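# Dispense one adhesive dot onto every gold pad

## Task

On every gold pad printed on the plate, deposit exactly one adhesive dot of roughly 110 microliters. Each dot must keep its rounded shape (not squashed) and lie entirely within its own pad. No adhesive may end up anywhere else, including on other pads; anything beyond a minor smear counts as failure. The scrap strip beside the plate may be used for trial dots or for purging paste. Any paste still oozing from the tip, or hanging from it as a long string, will drop straight down at the end, even from a height. Finish with the tip raised well clear above the plate, and move the arm away.

## Robot and tools

Robot: a single six-joint UR7e-style arm carrying a dispensing head instead of a gripper. The head holds a 55 ml barrel of paste; a motor drives a plunger against a piston, and paste leaves through a plastic tip with a 3 mm opening. There is one arm, so every motion argument is a single list.

Frames. The scene frame has its origin on the table top below the arm base, +z up, and +y to the left when facing along +x. The state line reports end_effector_position (metres) and end_effector_quat_wxyz in this frame, plus linear (m/s) and angular (rad/s) velocities. The tool point is the centre of the tip's open end; its own +z axis runs out of the tip. So with the tip aimed straight down, a positive dz in a command lowers the tip. Within 89 mm of the tip end only the thin tip and barrel (about 28 mm wide) exist; beyond that, the wrist camera block (on tool -y) and case (mostly tool -x) stick out up to 100 mm. Tilts up to 30 degrees let only the tip touch a flat surface.

execute_actions(actions): a list of actions run in sequence. Each action is a table of 1 to 15 rows; each row lasts one control step (1/30 s) and a shorter table repeats its final row until 15 steps have passed (0.5 s per action). A row is 7 numbers, each in [-1, 1]: dx, dy, dz, rx, ry, rz, plunger. The first six are an offset, not a pose: a target relative to the tool point's measured pose at the start of that action (for the first action of a call, the last pose any result showed), expressed in the tool point's own axes. Every row refers to that same start, not to the row before. Scale: 1.0 equals 0.6 m for dx/dy/dz, and 180 degrees for the rotation vector rx/ry/rz. Each step, the commanded pose is clipped to 100 mm and 16 degrees from the measured pose, and motion lags commands by about 0.17 s; after an action the arm only continues to the last clipped pose, so large shifts need several actions. An empty list just returns state and images. Results include step-by-step positions; HELD flags steps that were partly held back.

Plunger (7th number): +1 advances at 640 microlitres per second of barrel volume, -1 retracts at that rate, intermediate values scale linearly, and |value| below 0.01 means still. It only moves during an action; between actions it is treated as 0.

move(target, speed, blocking): target is one 7-number row as above, an offset from the pose in the latest result that reports one, in tool axes, same scale. The tool travels a straight path toward it lasting 0.5 to 10 s (cut off at 10 s). speed is the path's top speed, 0.002 to 0.5 m/s, default 0.25; rotation is capped at twice that in rad/s. The plunger value runs until the move ends. The path ignores obstacles, and actual motion may overshoot speed, lag or drift, mostly near full reach. blocking=false returns after 0.5 s while motion continues; then only wait or stop are accepted until a result shows the end. The move: line reports the outcome (done, off_target, moving, held, fault), which limits acted (paced = clipped pose; held = some steps blocked, after which it may speed up), and distance to target.

wait(seconds): 0 to 10; lets time pass holding the last command, returning early if a running move ends. stop(): brakes a running move; fast motion needs more room. zoom_image(camera, region): camera is cam_high or cam_low (both 672x504); region [x0, y0, x1, y1] in pixels from the top-left corner, at most 504 by 504. read_manual(section): only "licences"; no motion. finished_scene(scene): ends the current scene (give its number) once the last command has been held; irreversible, and reports success.

Other result lines: force_n (N, clipped at 50 per axis) and torque_nm at the tool point in tool axes, one sample at the action's end, n/a at the start. A force z noticeably lower than its free-air value means the tip is pressing a surface, whose height is then the tool point's z. Noise is up to 2.4 N and there is a fixed offset up to about 4 N. left_ml is remaining paste by motor count; status is ready, moving, empty, or fault (stalled motor, e.g. blocked tip; cleared only by a retract). A "pose unreachable" line means the clearance check altered the command. Hand target is where the controller now drives the tool.

Paste behaviour. Pressure must build before paste appears, so the first push (and the first after any retract) yields less than commanded. Pressure persists after the plunger stops, so paste keeps flowing; a sufficient retract halts it, and a bigger one opens a gap the next push must close. Retracting never sucks paste in. Flow rates depend on the paste and barrel fill level, which vary. Hold the tip about one dot diameter (or slightly less) above the surface: lower flattens the dot, touching blocks the flow, higher lets a thin wandering thread fall late. A tilted tip throws paste sideways. After flow stops a thread links tip and dot; lift straight up far enough to break it, since sideways exits drag strings and leftover paste drips on the next surface approached. Paste pushed into the air drips eventually. If the tip gets blocked and faults, release with a long retract before lifting, or stored paste pours out. Test on the scrap strip first.

Avoid: a stiff arm faults against firm surfaces even slightly past contact; fast touches hit harder. Torque reaching a joint load limit (138 N m for the three large joints, 25.7 N m for the wrists) or any external force of 150 N stops the arm for 10 s and skips the rest of the call. Holding loads heats motors; a MOTOR HOT warning appears from 70 °C and brakes lock at 85 °C. Avoid drips, strings, slams and hard presses, and move smoothly. Camera intrinsics for both cameras are given as pinhole plus radial distortion.

Each tool is called after ">>>" by a JSON object that holds its "fn" and its "kwargs", one argument or row to a line.

## Session

>>> {"fn": "execute_actions", "kwargs": {
  "actions": []
}}

Scene clock: 0.00 s.
end_effector_position=(+0.4100, -0.0639, +0.2295) left_ml=33.1 status=ready force_n=(+2.0, +0.3, +2.7) torque_nm=(+0.42, -0.78, -0.12) end_effector_quat_wxyz=(-0.251, +0.609, +0.707, +0.256) end_effector_velocity=(+0.000, -0.000, +0.000) end_effector_angular_velocity=(-0.000, -0.001, -0.001)
Joint positions: [-0.34  -1.813  1.651 -1.407 -1.572 -1.91 ]
Joint velocities: [ 0.     0.    -0.001 -0.    -0.     0.   ]
Joint torques (N m, as the arm reports them, + toward a larger angle): no reading
Motor temperatures (°C, as the motors report them): [29 31 29 34 35 34]
Hand target: +0.410, -0.064, +0.229; -0.251, +0.609, +0.707, +0.256

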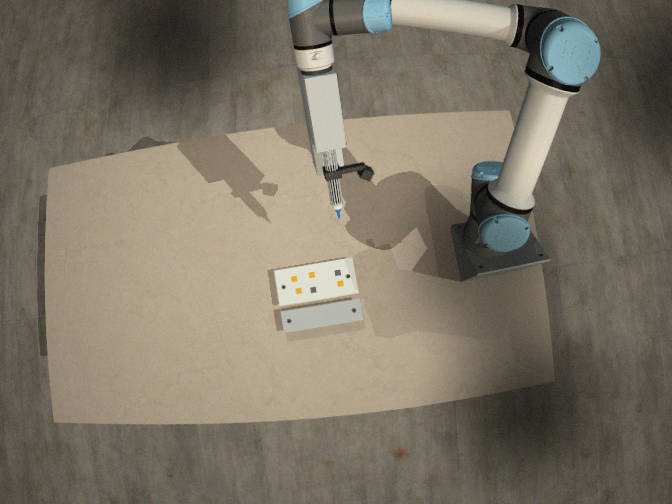

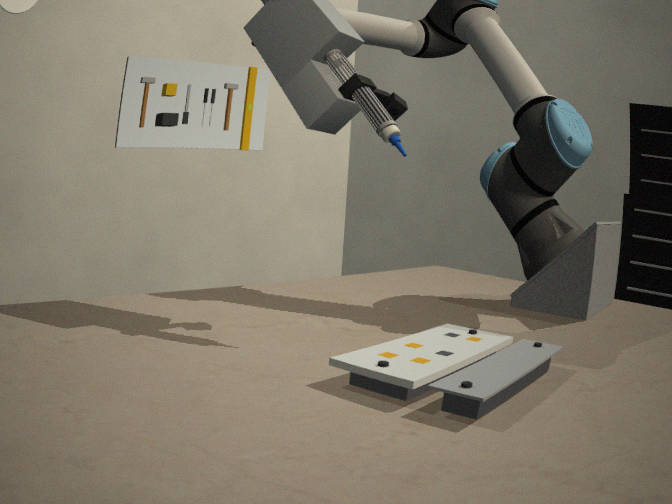

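>>> {"fn": "move", "kwargs": {
  "target": [0,0,0,0.0197,-0.233,0,0]
}}

Scene clock: 3.53 s.
end_effector_position=(+0.4104, -0.0640, +0.2299) left_ml=33.1 status=ready force_n=(-1.5, -0.2, +4.6) torque_nm=(+0.03, +0.51, +0.12) end_effector_quat_wxyz=(+0.000, +0.653, +0.758, +0.001) end_effector_velocity=(-0.000, +0.000, -0.000) end_effector_angular_velocity=(-0.014, +0.003, -0.003)
Joint positions: [ 0.369 -1.494  1.575 -1.275 -2.217 -1.074]
Joint velocities: [ 0.006  0.012 -0.006  0.012 -0.007  0.018]
Joint torques (N m, as the arm reports them, + toward a larger angle): [ 20.8    2.66 -30.46  -1.04  -1.31   2.15]
Motor temperatures (°C, as the motors report them): [29 31 29 34 35 34]
Hand target: +0.410, -0.064, +0.230; +0.001, +0.653, +0.758, -0.000
Off the commanded pose: 0.001 m, 0 deg.
move: done

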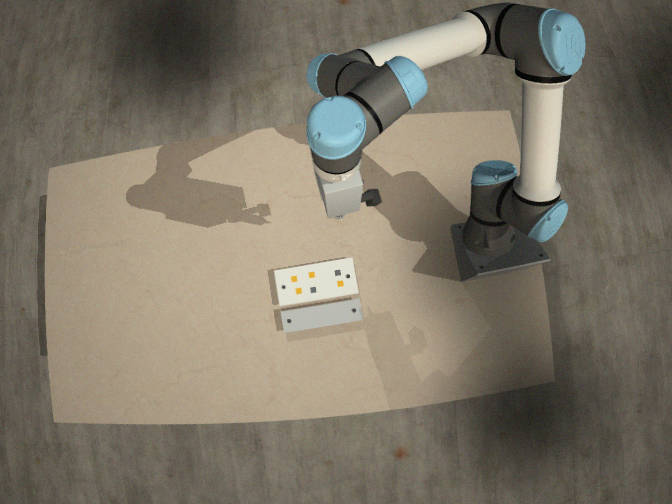

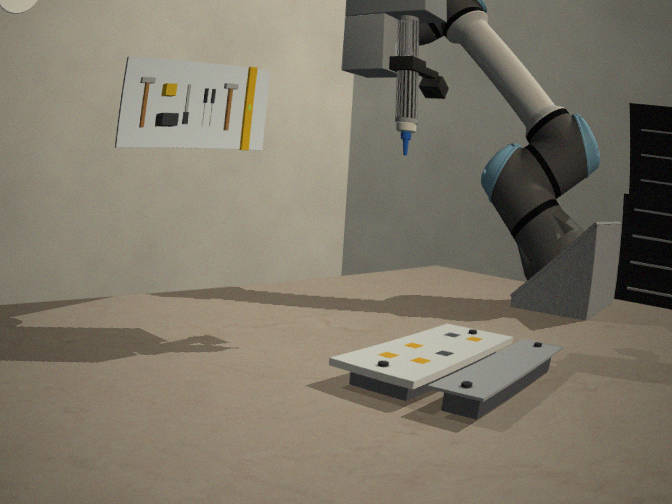

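>>> {"fn": "move", "kwargs": {
  "target": [0.273,0.091,0.217,0,0,0,0]
}}

Scene clock: 6.23 s.
end_effector_position=(+0.4398, +0.1059, +0.1002) left_ml=33.1 status=ready force_n=(-1.4, -0.7, +3.6) torque_nm=(-0.11, +0.50, +0.15) end_effector_quat_wxyz=(+0.000, +0.653, +0.758, +0.001) end_effector_velocity=(+0.000, +0.002, -0.002) end_effector_angular_velocity=(-0.001, +0.000, +0.001)
Joint positions: [ 0.398 -1.208  1.78  -1.747 -2.207 -1.041]
Joint velocities: [-0.     0.005  0.001 -0.004 -0.    -0.   ]
Joint torques (N m, as the arm reports them, + toward a larger angle): [  8.93  -6.24 -11.19  -3.95  -1.42  -2.24]
Motor temperatures (°C, as the motors report them): [29 31 29 34 35 34]
Hand target: +0.440, +0.106, +0.100; +0.000, +0.653, +0.758, +0.001
Off the commanded pose: 0.001 m, 0 deg.
move: done

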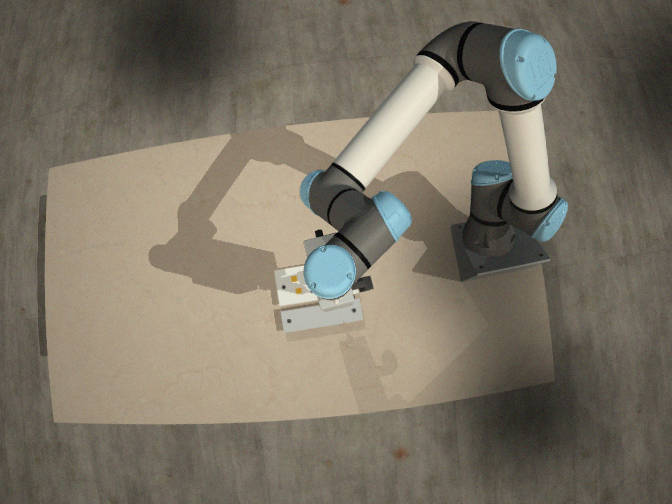

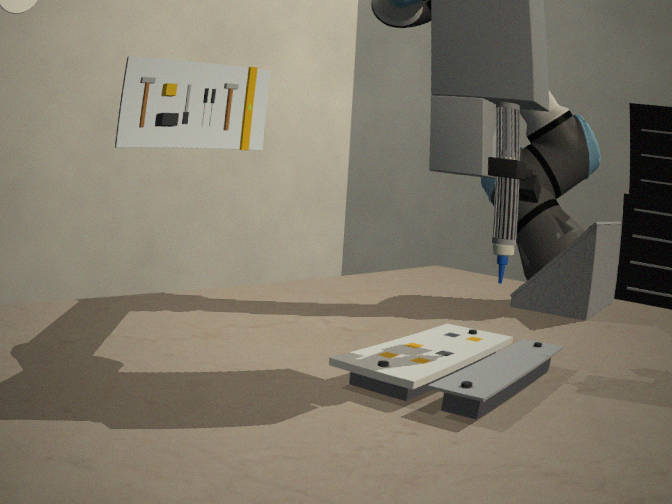

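>>> {"fn": "zoom_image", "kwargs": {
  "camera": "cam_low",
  "region": [300, 230, 600, 430]
}}

Region (300, 230, 600, 430) of cam_low's 672x504 image, scaled by 1.680, with more detail than that image has.

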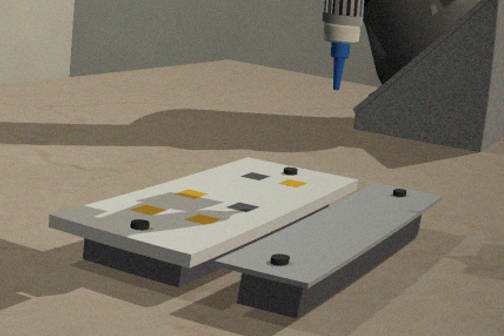

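>>> {"fn": "move", "kwargs": {
  "target": [0.075,0.01,0.06,0,0,0,0],
  "speed": 0.15
}}

Scene clock: 11.20 s.
end_effector_position=(+0.4390, +0.1510, +0.0645) left_ml=33.1 status=ready force_n=(-0.7, -1.8, +3.0) torque_nm=(-0.48, +0.27, +0.15) end_effector_quat_wxyz=(+0.000, +0.653, +0.758, +0.001) end_effector_velocity=(+0.000, +0.002, -0.002) end_effector_angular_velocity=(+0.000, -0.000, +0.001)
Joint positions: [ 0.41  -1.112  1.809 -1.864 -2.202 -1.027]
Joint velocities: [ 0.001  0.005  0.001 -0.006  0.    -0.001]
Joint torques (N m, as the arm reports them, + toward a larger angle): [ 27.57  -7.57 -11.15  -3.76   1.59   2.11]
Motor temperatures (°C, as the motors report them): [29 31 29 34 35 34]
Hand target: +0.439, +0.151, +0.064; +0.000, +0.653, +0.758, +0.001
Off the commanded pose: 0.000 m, 0 deg.
move: done

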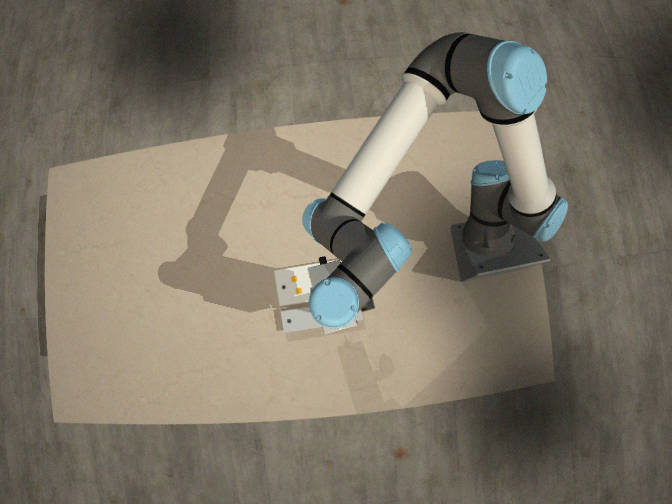

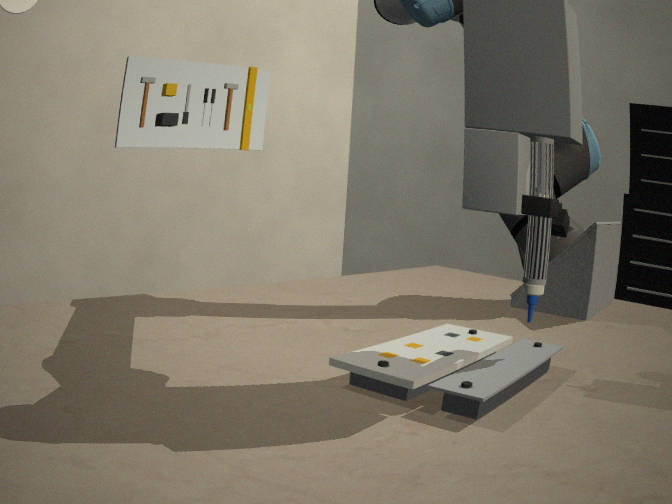

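>>> {"fn": "move", "kwargs": {
  "target": [0,0,0.045,0,0,0,0],
  "speed": 0.1
}}

>>> {"fn": "zoom_image", "kwargs": {
  "camera": "cam_low",
  "region": [400, 270, 600, 430]
}}

Scene clock: 13.20 s.
end_effector_position=(+0.4389, +0.1510, +0.0379) left_ml=33.1 status=ready force_n=(-0.8, +0.4, +4.8) torque_nm=(+0.35, +0.34, +0.20) end_effector_quat_wxyz=(+0.000, +0.653, +0.758, +0.001) end_effector_velocity=(+0.000, +0.000, -0.003) end_effector_angular_velocity=(+0.000, -0.001, +0.001)
Joint positions: [ 0.383 -1.1    1.863 -1.948 -2.212 -1.058]
Joint velocities: [-0.003  0.001  0.007 -0.011 -0.001 -0.005]
Joint torques (N m, as the arm reports them, + toward a larger angle): [12.7  -7.93 -8.83 -3.55 -1.47 -2.15]
Motor temperatures (°C, as the motors report them): [29 31 29 34 35 34]
Hand target: +0.439, +0.151, +0.038; +0.000, +0.653, +0.758, +0.001
Off the commanded pose: 0.000 m, 0 deg.
move: done

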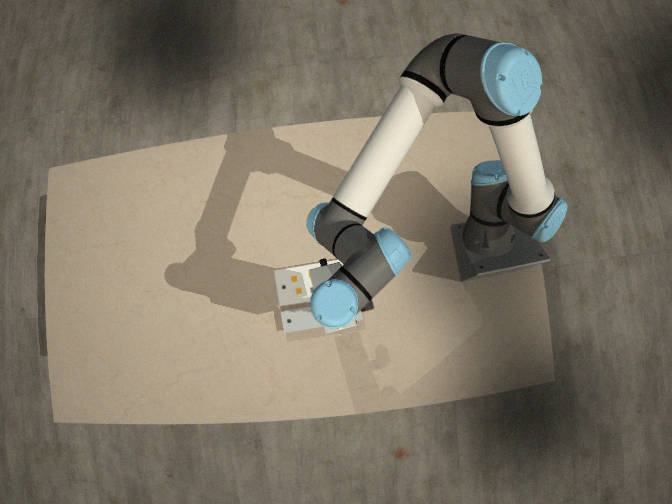

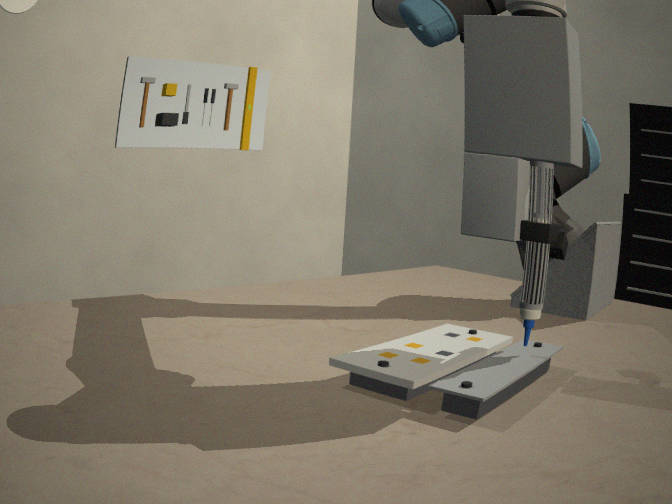

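Region (400, 270, 600, 430) of cam_low's 672x504 image, scaled by 2.520, with more detail than that image has; it fills the top 403 rows of this view, and the rest is white.

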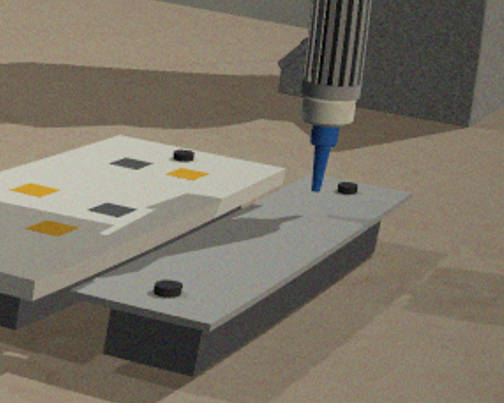

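>>> {"fn": "execute_actions", "kwargs": {
  "actions": [
    [[0,0,-0.012,0,0,0,0]],
    [[0.005,0.102,0,0,0,0,0]],
    [[0,0,0,0,0,0,0]]
  ]
}}

>>> {"fn": "zoom_image", "kwargs": {
  "camera": "cam_low",
  "region": [400, 270, 600, 430]
}}

Scene clock: 15.37 s.
end_effector_position=(+0.4963, +0.1623, +0.0449) left_ml=33.1 status=ready force_n=(-2.5, -1.8, +3.4) torque_nm=(-0.45, +1.01, +0.18) end_effector_quat_wxyz=(+0.001, +0.653, +0.758, +0.001) end_effector_velocity=(-0.001, +0.000, +0.001) end_effector_angular_velocity=(-0.001, -0.001, +0.001)
Joint positions: [ 0.356 -1.005  1.705 -1.905 -2.222 -1.091]
Joint velocities: [ 0.002 -0.001  0.001  0.001 -0.     0.001]
Joint torques (N m, as the arm reports them, + toward a larger angle): [ 31.2  -34.27 -10.27  -3.74   0.68   2.06]
Motor temperatures (°C, as the motors report them): [29 31 29 34 35 34]
Hand target: +0.496, +0.162, +0.045; +0.001, +0.653, +0.758, +0.001
Off the commanded pose: 0.000 m, 0 deg.
Step readings (end_effector_position; steps 1 to 15: 1st action; 16 to 30: 2nd action; 31 to 45: 3rd action):
0: (+0.4390, +0.1510, +0.0375)
1: (+0.4390, +0.1510, +0.0375)
2: (+0.4389, +0.1510, +0.0381)
4: (+0.4389, +0.1509, +0.0404)
8: (+0.4389, +0.1510, +0.0433)
15: (+0.4389, +0.1510, +0.0448)
16: (+0.4390, +0.1510, +0.0449)
17: (+0.4408, +0.1507, +0.0441)
19: (+0.4572, +0.1533, +0.0436)
23: (+0.4829, +0.1586, +0.0452)
30: (+0.4962, +0.1623, +0.0450)
31: (+0.4969, +0.1625, +0.0450)
32: (+0.4970, +0.1625, +0.0450)
34: (+0.4968, +0.1625, +0.0449)
38: (+0.4965, +0.1623, +0.0448)
45: end_effector_position above

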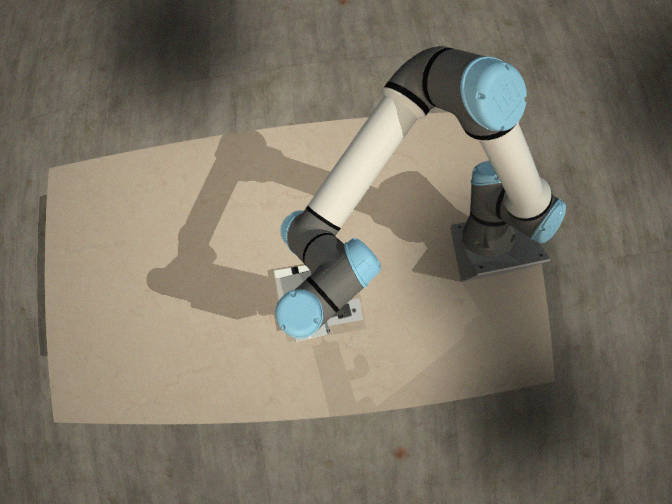

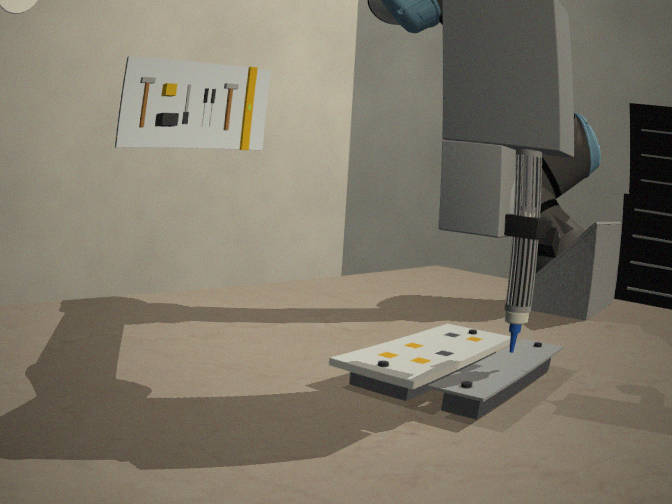

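Region (400, 270, 600, 430) of cam_low's 672x504 image, scaled by 2.520, with more detail than that image has; it fills the top 403 rows of this view, and the rest is white.

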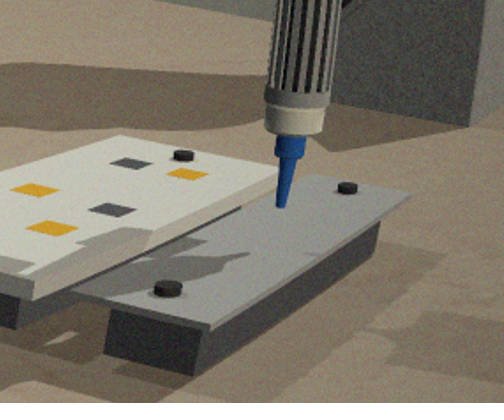

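>>> {"fn": "execute_actions", "kwargs": {
  "actions": [
    [[0,0,0.01,0,0,0,0]],
    [[0,0,0,0,0,0,0]]
  ]
}}

>>> {"fn": "zoom_image", "kwargs": {
  "camera": "cam_low",
  "region": [460, 310, 560, 390]
}}

Scene clock: 16.73 s.
end_effector_position=(+0.4962, +0.1622, +0.0391) left_ml=33.1 status=ready force_n=(-0.6, +0.5, +4.4) torque_nm=(+0.34, +0.21, +0.10) end_effector_quat_wxyz=(+0.001, +0.653, +0.758, +0.001) end_effector_velocity=(+0.000, -0.001, -0.001) end_effector_angular_velocity=(-0.000, +0.001, -0.002)
Joint positions: [ 0.35  -1.002  1.716 -1.923 -2.225 -1.097]
Joint velocities: [-0.002  0.     0.    -0.001 -0.     0.001]
Joint torques (N m, as the arm reports them, + toward a larger angle): [ 21.53 -17.11 -24.26  -1.17  -1.11   0.2 ]
Motor temperatures (°C, as the motors report them): [29 31 29 34 35 34]
Hand target: +0.496, +0.162, +0.039; +0.001, +0.653, +0.758, +0.001
Off the commanded pose: 0.000 m, 0 deg.
Step readings (end_effector_position; steps 1 to 15: 1st action; 16 to 30: 2nd action):
0: (+0.4962, +0.1623, +0.0450)
1: (+0.4962, +0.1623, +0.0450)
2: (+0.4962, +0.1624, +0.0445)
4: (+0.4962, +0.1624, +0.0426)
8: (+0.4963, +0.1623, +0.0403)
15: (+0.4963, +0.1623, +0.0392)
16: (+0.4963, +0.1623, +0.0391)
17: (+0.4963, +0.1623, +0.0391)
19: (+0.4963, +0.1623, +0.0391)
23: (+0.4963, +0.1623, +0.0391)
30: end_effector_position above

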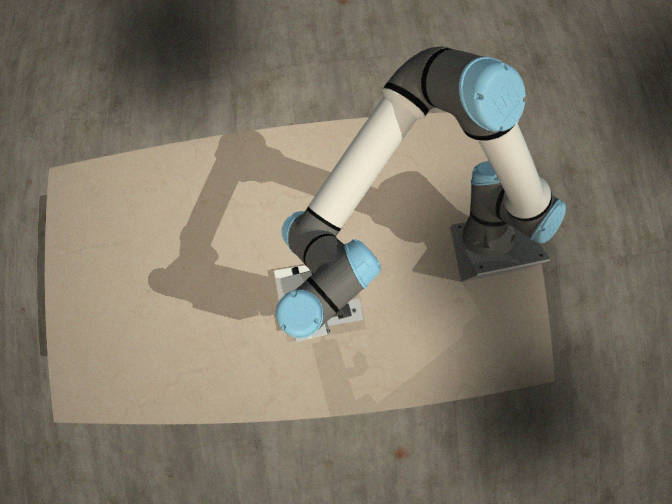

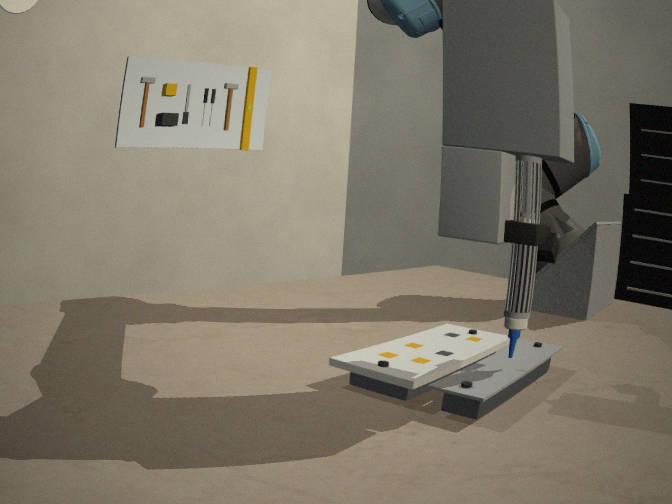

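Region (460, 310, 560, 390) of cam_low's 672x504 image, scaled by 5.040, with more detail than that image has; it fills the top 403 rows of this view, and the rest is white.

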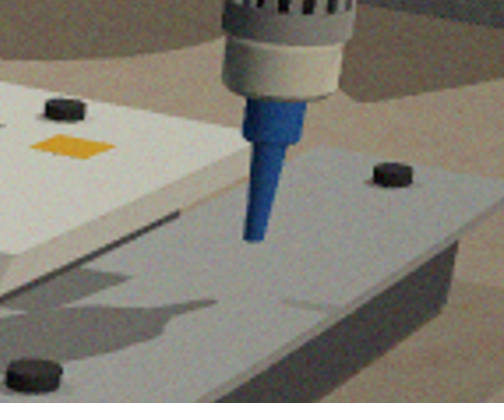

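>>> {"fn": "execute_actions", "kwargs": {
  "actions": [
    [[0,0,0.006,0,0,0,0]],
    [[0,0,0,0,0,0,0]]
  ]
}}

>>> {"fn": "zoom_image", "kwargs": {
  "camera": "cam_low",
  "region": [460, 310, 560, 390]
}}

Scene clock: 18.03 s.
end_effector_position=(+0.4962, +0.1622, +0.0356) left_ml=33.1 status=ready force_n=(-1.5, +2.0, +3.7) torque_nm=(+0.97, +0.64, +0.08) end_effector_quat_wxyz=(+0.001, +0.653, +0.758, +0.001) end_effector_velocity=(+0.001, -0.000, -0.000) end_effector_angular_velocity=(+0.001, -0.001, -0.002)
Joint positions: [ 0.347 -1.001  1.723 -1.934 -2.226 -1.102]
Joint velocities: [-0.001  0.    -0.    -0.001 -0.     0.   ]
Joint torques (N m, as the arm reports them, + toward a larger angle): [ 18.43 -14.65 -19.04  -1.19  -1.44  -0.84]
Motor temperatures (°C, as the motors report them): [29 31 29 34 35 34]
Hand target: +0.496, +0.162, +0.036; +0.001, +0.653, +0.758, +0.001
Off the commanded pose: 0.000 m, 0 deg.
Step readings (end_effector_position; steps 1 to 15: 1st action; 16 to 30: 2nd action):
0: (+0.4963, +0.1622, +0.0391)
1: (+0.4963, +0.1622, +0.0391)
2: (+0.4963, +0.1623, +0.0389)
4: (+0.4964, +0.1623, +0.0377)
8: (+0.4963, +0.1623, +0.0363)
15: (+0.4962, +0.1622, +0.0356)
16: (+0.4962, +0.1622, +0.0356)
17: (+0.4962, +0.1622, +0.0356)
19: (+0.4962, +0.1622, +0.0356)
23: (+0.4962, +0.1622, +0.0356)
30: end_effector_position above

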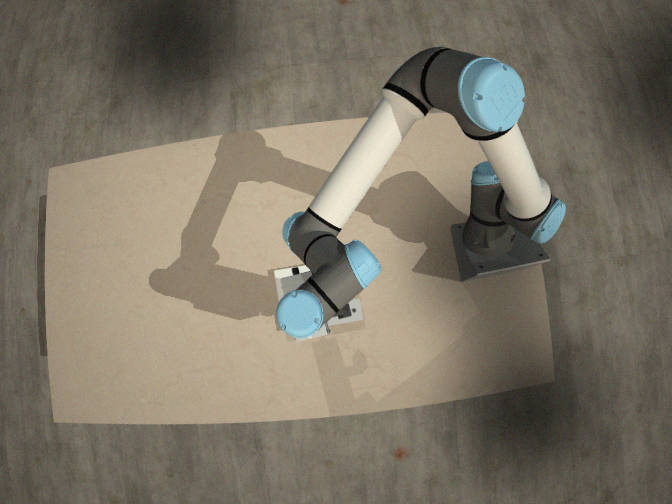

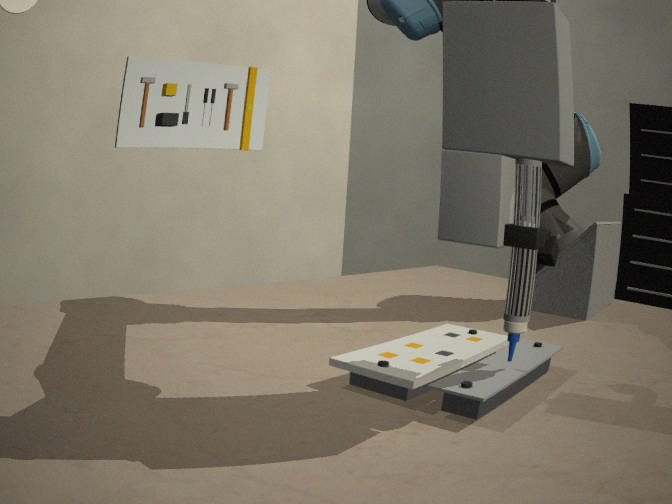

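Region (460, 310, 560, 390) of cam_low's 672x504 image, scaled by 5.040, with more detail than that image has; it fills the top 403 rows of this view, and the rest is white.

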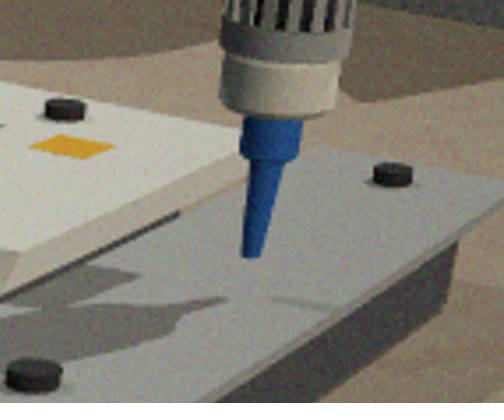

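>>> {"fn": "execute_actions", "kwargs": {
  "actions": [
    [[0,0,0.008,0,0,0,0]],
    [[0,0,0,0,0,0,0]]
  ]
}}

>>> {"fn": "zoom_image", "kwargs": {
  "camera": "cam_low",
  "region": [460, 310, 560, 390]
}}

Scene clock: 19.50 s.
end_effector_position=(+0.4962, +0.1622, +0.0309) left_ml=33.1 status=ready force_n=(+1.7, -1.7, +2.4) torque_nm=(-0.49, -0.62, +0.15) end_effector_quat_wxyz=(+0.001, +0.653, +0.758, +0.001) end_effector_velocity=(-0.000, -0.000, -0.000) end_effector_angular_velocity=(-0.001, +0.001, +0.000)
Joint positions: [ 0.342 -0.998  1.731 -1.948 -2.227 -1.107]
Joint velocities: [-0.001  0.     0.     0.001 -0.     0.   ]
Joint torques (N m, as the arm reports them, + toward a larger angle): [ 19.63 -14.39 -21.94  -1.18  -1.24  -0.31]
Motor temperatures (°C, as the motors report them): [29 31 29 34 35 34]
Hand target: +0.496, +0.162, +0.031; +0.001, +0.653, +0.758, +0.001
Off the commanded pose: 0.000 m, 0 deg.
Step readings (end_effector_position; steps 1 to 15: 1st action; 16 to 30: 2nd action):
0: (+0.4962, +0.1622, +0.0356)
1: (+0.4962, +0.1622, +0.0356)
2: (+0.4963, +0.1622, +0.0352)
4: (+0.4963, +0.1623, +0.0336)
8: (+0.4963, +0.1623, +0.0318)
15: (+0.4962, +0.1622, +0.0310)
16: (+0.4962, +0.1622, +0.0309)
17: (+0.4962, +0.1622, +0.0309)
19: (+0.4962, +0.1622, +0.0309)
23: (+0.4962, +0.1622, +0.0309)
30: end_effector_position above

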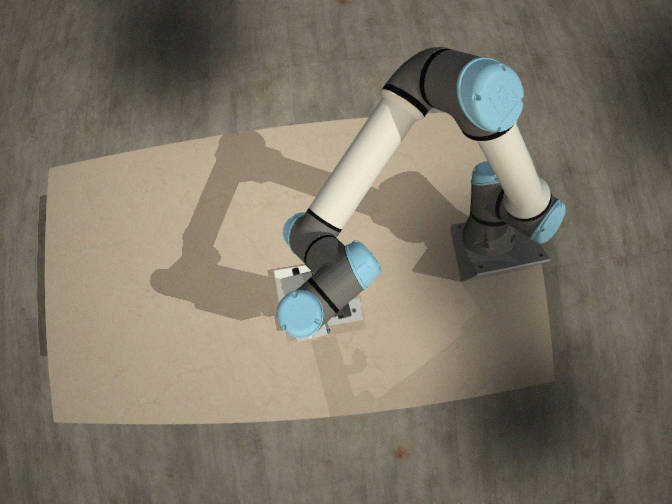

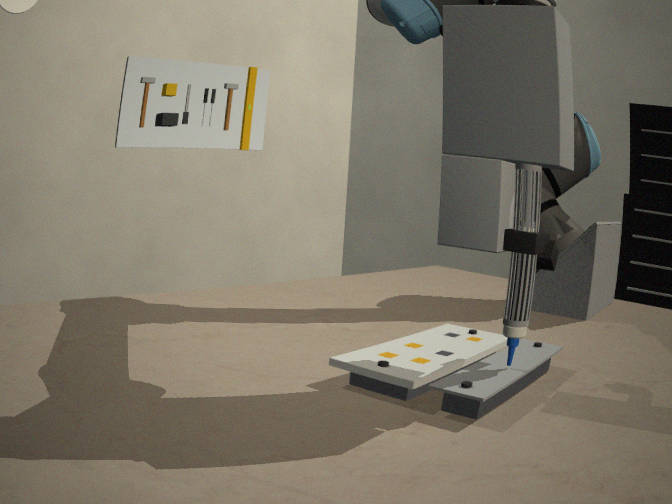

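Region (460, 310, 560, 390) of cam_low's 672x504 image, scaled by 5.040, with more detail than that image has; it fills the top 403 rows of this view, and the rest is white.

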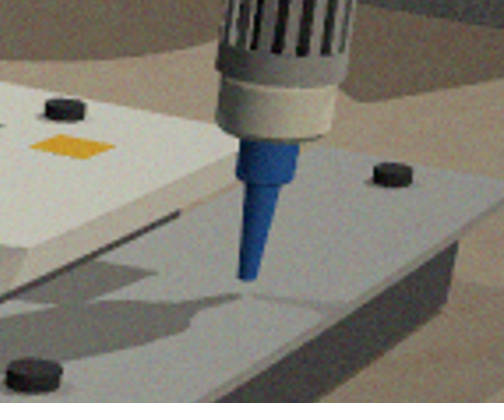

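>>> {"fn": "execute_actions", "kwargs": {
  "actions": [
    [[0,0,0.0035,0,0,0,0]],
    [[0,0,0,0,0,0,0]]
  ]
}}

Scene clock: 20.90 s.
end_effector_position=(+0.4962, +0.1622, +0.0289) left_ml=33.1 status=ready force_n=(-4.1, +2.0, +2.6) torque_nm=(+0.87, +1.42, +0.01) end_effector_quat_wxyz=(+0.001, +0.653, +0.758, +0.001) end_effector_velocity=(+0.000, -0.000, -0.000) end_effector_angular_velocity=(+0.000, -0.000, -0.002)
Joint positions: [ 0.34  -0.997  1.735 -1.954 -2.228 -1.109]
Joint velocities: [-0.001 -0.     0.    -0.001  0.     0.001]
Joint torques (N m, as the arm reports them, + toward a larger angle): [ 17.16 -14.17 -14.9   -2.05  -1.42  -1.56]
Motor temperatures (°C, as the motors report them): [29 31 29 34 35 34]
Hand target: +0.496, +0.162, +0.029; +0.001, +0.653, +0.758, +0.001
Off the commanded pose: 0.000 m, 0 deg.
Step readings (end_effector_position; steps 1 to 15: 1st action; 16 to 30: 2nd action):
0: (+0.4962, +0.1622, +0.0309)
1: (+0.4962, +0.1622, +0.0309)
2: (+0.4963, +0.1622, +0.0308)
4: (+0.4963, +0.1623, +0.0302)
8: (+0.4963, +0.1623, +0.0293)
15: (+0.4962, +0.1622, +0.0289)
16: (+0.4962, +0.1622, +0.0289)
17: (+0.4962, +0.1622, +0.0289)
19: (+0.4962, +0.1622, +0.0289)
23: (+0.4962, +0.1622, +0.0289)
30: end_effector_position above

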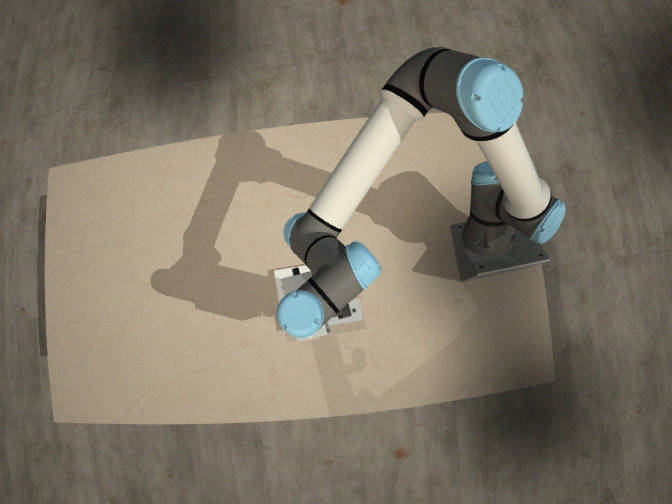

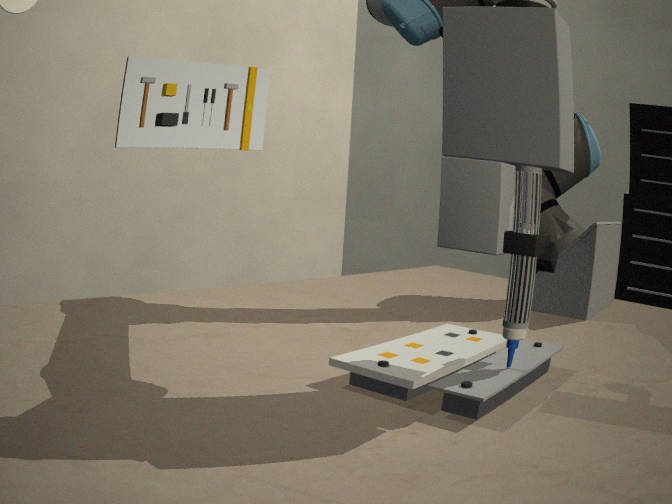

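>>> {"fn": "execute_actions", "kwargs": {
  "actions": [
    [[0,0,0.002,0,0,0,0]],
    [[0,0,0,0,0,0,0]]
  ]
}}

Scene clock: 22.07 s.
end_effector_position=(+0.4962, +0.1622, +0.0277) left_ml=33.1 status=ready force_n=(+0.0, +0.4, +2.5) torque_nm=(+0.47, +0.09, +0.18) end_effector_quat_wxyz=(+0.001, +0.653, +0.758, +0.001) end_effector_velocity=(-0.000, +0.000, +0.000) end_effector_angular_velocity=(-0.000, -0.000, +0.001)
Joint positions: [ 0.339 -0.997  1.737 -1.958 -2.228 -1.111]
Joint velocities: [ 0.001  0.    -0.     0.001  0.     0.   ]
Joint torques (N m, as the arm reports them, + toward a larger angle): [ 15.15 -13.39 -12.56  -2.75  -1.45  -1.97]
Motor temperatures (°C, as the motors report them): [29 31 29 34 35 34]
Hand target: +0.496, +0.162, +0.028; +0.001, +0.653, +0.758, +0.001
Off the commanded pose: 0.000 m, 0 deg.
Step readings (end_effector_position; steps 1 to 15: 1st action; 16 to 30: 2nd action):
0: (+0.4962, +0.1622, +0.0289)
1: (+0.4962, +0.1622, +0.0289)
2: (+0.4962, +0.1622, +0.0288)
4: (+0.4962, +0.1622, +0.0284)
8: (+0.4962, +0.1622, +0.0279)
15: (+0.4962, +0.1622, +0.0277)
16: (+0.4962, +0.1622, +0.0277)
17: (+0.4962, +0.1622, +0.0277)
19: (+0.4962, +0.1622, +0.0277)
23: (+0.4962, +0.1622, +0.0277)
30: end_effector_position above

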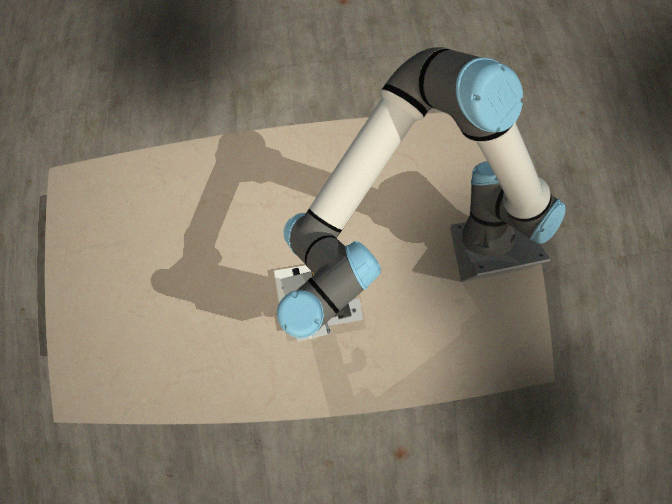

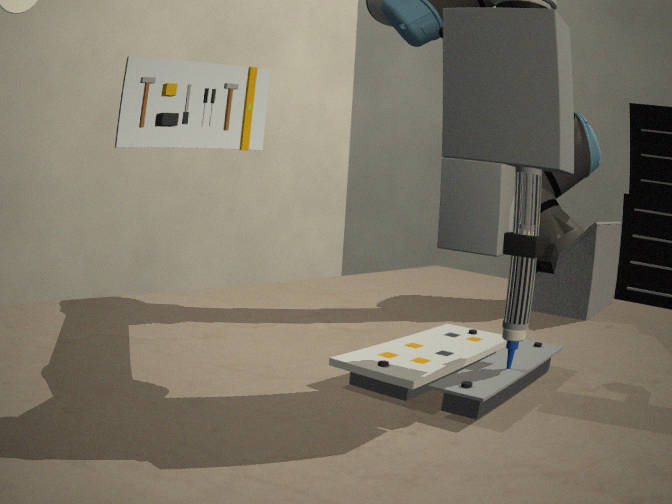

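>>> {"fn": "execute_actions", "kwargs": {
  "actions": [
    [[0,0,0.002,0,0,0,0]],
    [[0,0,0,0,0,0,0]]
  ]
}}

Scene clock: 23.20 s.
end_effector_position=(+0.4963, +0.1622, +0.0268) left_ml=33.1 status=ready force_n=(-14.7, -31.0, -50.0) torque_nm=(-1.46, +0.98, -0.01) end_effector_quat_wxyz=(+0.001, +0.653, +0.758, +0.001) end_effector_velocity=(-0.000, +0.000, -0.000) end_effector_angular_velocity=(+0.000, -0.000, +0.000)
Joint positions: [ 0.338 -0.996  1.739 -1.962 -2.229 -1.112]
Joint velocities: [ 0.     0.     0.    -0.001  0.    -0.   ]
Joint torques (N m, as the arm reports them, + toward a larger angle): [-12.02  18.82   6.83  -7.2   -2.8   -1.91]
Motor temperatures (°C, as the motors report them): [29 31 29 34 35 34]
Hand target: +0.496, +0.162, +0.027; +0.001, +0.653, +0.758, +0.001
Off the commanded pose: 0.000 m, 0 deg.
Step readings (end_effector_position; steps 1 to 15: 1st action; 16 to 30: 2nd action):
0: (+0.4962, +0.1622, +0.0277)
1: (+0.4962, +0.1622, +0.0277)
2: (+0.4962, +0.1622, +0.0276)
4: (+0.4962, +0.1622, +0.0273)
8: (+0.4963, +0.1623, +0.0270)
15: (+0.4963, +0.1622, +0.0268)
16: (+0.4963, +0.1622, +0.0268)
17: (+0.4963, +0.1622, +0.0268)
19: (+0.4963, +0.1622, +0.0268)
23: (+0.4963, +0.1622, +0.0268)
30: end_effector_position above

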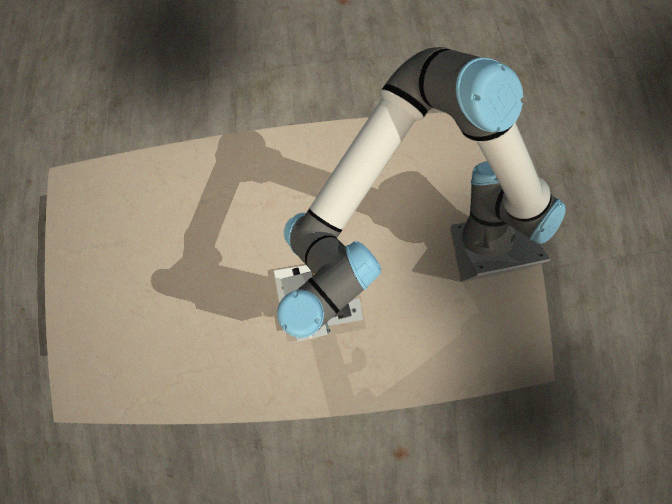

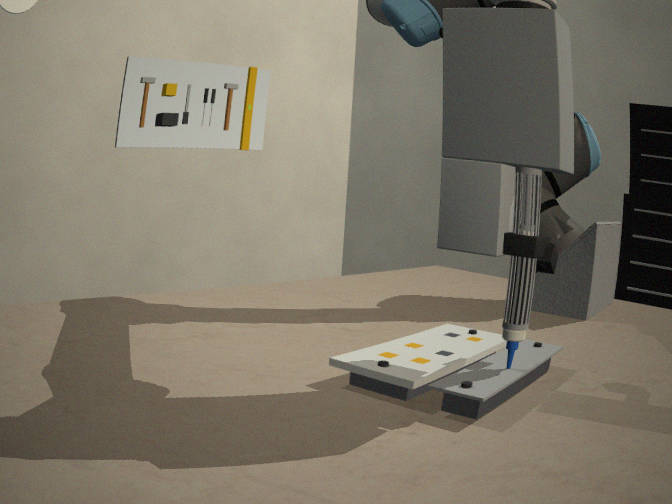

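>>> {"fn": "execute_actions", "kwargs": {
  "actions": [
    [[0,0,-0.007,0,0,0,0]],
    [[0,0,0,0,0,0,0.5]]
  ]
}}

>>> {"fn": "zoom_image", "kwargs": {
  "camera": "cam_low",
  "region": [460, 310, 560, 390]
}}

Scene clock: 24.53 s.
end_effector_position=(+0.4963, +0.1623, +0.0308) left_ml=32.9 status=moving force_n=(-2.8, -0.4, +3.4) torque_nm=(+0.10, +0.94, +0.17) end_effector_quat_wxyz=(+0.001, +0.653, +0.758, +0.001) end_effector_velocity=(+0.000, -0.001, -0.001) end_effector_angular_velocity=(+0.000, +0.001, -0.001)
Joint positions: [ 0.342 -0.998  1.732 -1.949 -2.227 -1.107]
Joint velocities: [-0.002 -0.     0.001 -0.001  0.    -0.   ]
Joint torques (N m, as the arm reports them, + toward a larger angle): [ 23.51 -28.26 -18.5   -3.74   1.19   0.38]
Motor temperatures (°C, as the motors report them): [29 31 29 34 35 34]
Hand target: +0.496, +0.162, +0.031; +0.001, +0.653, +0.758, +0.001
Off the commanded pose: 0.000 m, 0 deg.
Step readings (end_effector_position; steps 1 to 15: 1st action; 16 to 30: 2nd action):
0: (+0.4963, +0.1622, +0.0268)
1: (+0.4963, +0.1622, +0.0268)
2: (+0.4963, +0.1622, +0.0271)
4: (+0.4961, +0.1621, +0.0279)
8: (+0.4961, +0.1622, +0.0295)
15: (+0.4963, +0.1622, +0.0307)
16: (+0.4963, +0.1622, +0.0308)
17: (+0.4963, +0.1622, +0.0308)
19: (+0.4963, +0.1622, +0.0308)
23: (+0.4963, +0.1622, +0.0308)
30: end_effector_position above

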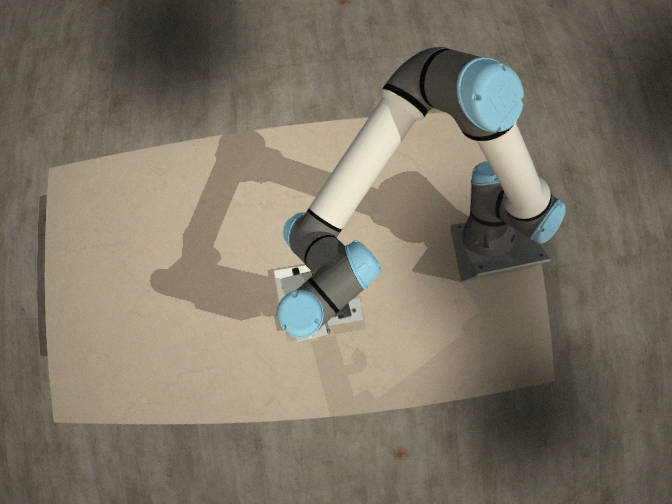

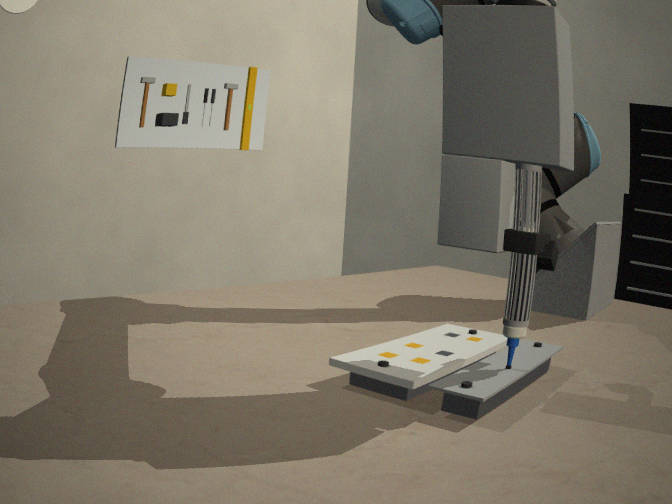

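Region (460, 310, 560, 390) of cam_low's 672x504 image, scaled by 5.040, with more detail than that image has; it fills the top 403 rows of this view, and the rest is white.

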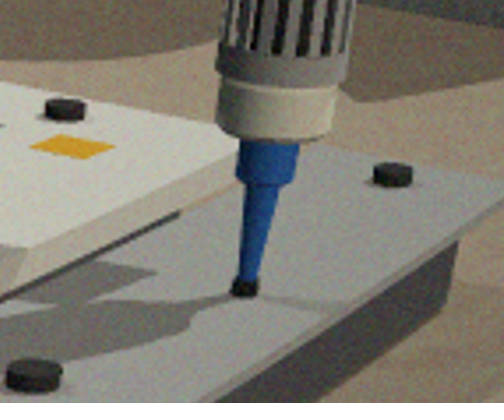

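>>> {"fn": "execute_actions", "kwargs": {
  "actions": [
    [[0,0,0,0,0,0,-0.5]],
    [[0,0,-0.03,0,0,0,0]],
    [[0,0,0,0,0,0,0]]
  ]
}}

>>> {"fn": "zoom_image", "kwargs": {
  "camera": "cam_low",
  "region": [460, 310, 560, 390]
}}

Scene clock: 26.33 s.
end_effector_position=(+0.4963, +0.1623, +0.0482) left_ml=33.1 status=ready force_n=(-1.4, -1.1, +4.5) torque_nm=(-0.29, +0.60, +0.28) end_effector_quat_wxyz=(+0.001, +0.653, +0.758, +0.002) end_effector_velocity=(-0.001, -0.000, -0.001) end_effector_angular_velocity=(-0.001, +0.001, +0.001)
Joint positions: [ 0.359 -1.007  1.699 -1.896 -2.221 -1.087]
Joint velocities: [-0.     0.     0.001  0.     0.    -0.   ]
Joint torques (N m, as the arm reports them, + toward a larger angle): [ 13.21 -31.58 -10.41  -3.72   0.38  -2.37]
Motor temperatures (°C, as the motors report them): [29 31 29 34 35 34]
Hand target: +0.496, +0.162, +0.048; +0.001, +0.653, +0.758, +0.002
Off the commanded pose: 0.000 m, 0 deg.
Step readings (end_effector_position; steps 1 to 15: 1st action; 16 to 30: 2nd action; 31 to 45: 3rd action):
0: (+0.4963, +0.1623, +0.0308)
1: (+0.4963, +0.1623, +0.0308)
2: (+0.4963, +0.1623, +0.0308)
4: (+0.4963, +0.1623, +0.0308)
8: (+0.4963, +0.1623, +0.0308)
15: (+0.4963, +0.1623, +0.0308)
16: (+0.4963, +0.1623, +0.0308)
17: (+0.4964, +0.1624, +0.0324)
19: (+0.4965, +0.1624, +0.0382)
23: (+0.4964, +0.1623, +0.0449)
30: (+0.4963, +0.1622, +0.0481)
31: (+0.4963, +0.1622, +0.0483)
32: (+0.4963, +0.1622, +0.0483)
34: (+0.4963, +0.1622, +0.0483)
38: (+0.4964, +0.1623, +0.0483)
45: end_effector_position above

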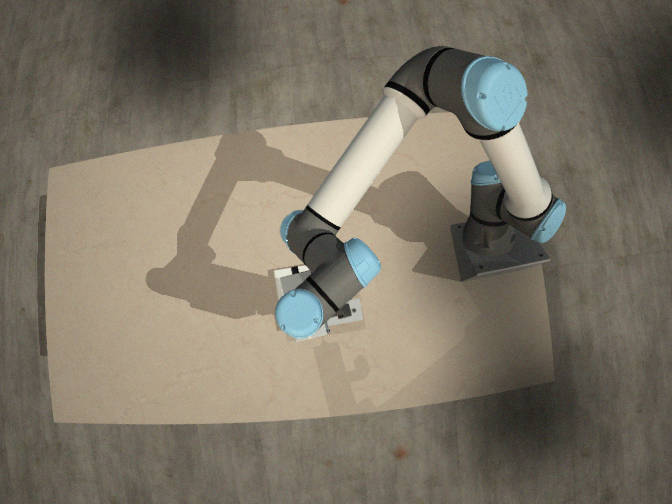

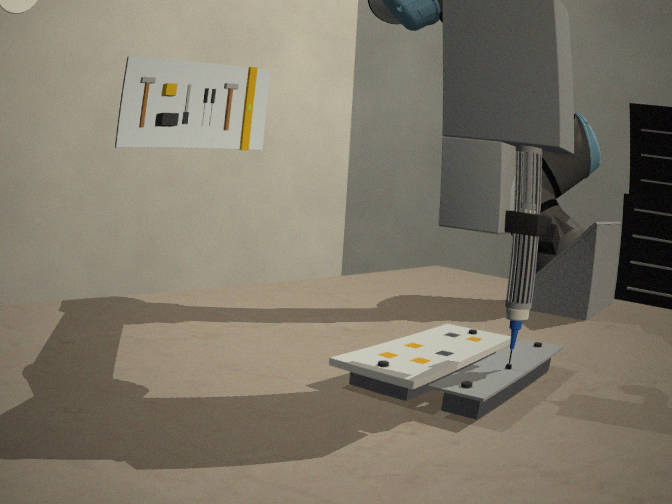

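Region (460, 310, 560, 390) of cam_low's 672x504 image, scaled by 5.040, with more detail than that image has; it fills the top 403 rows of this view, and the rest is white.

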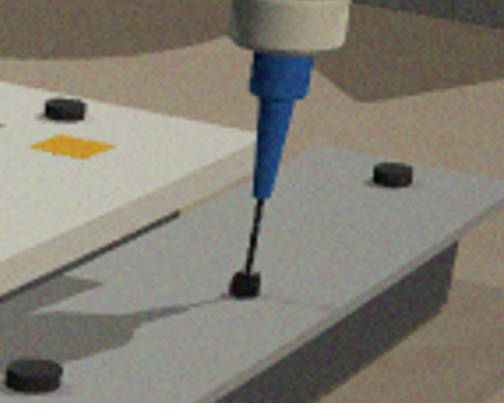

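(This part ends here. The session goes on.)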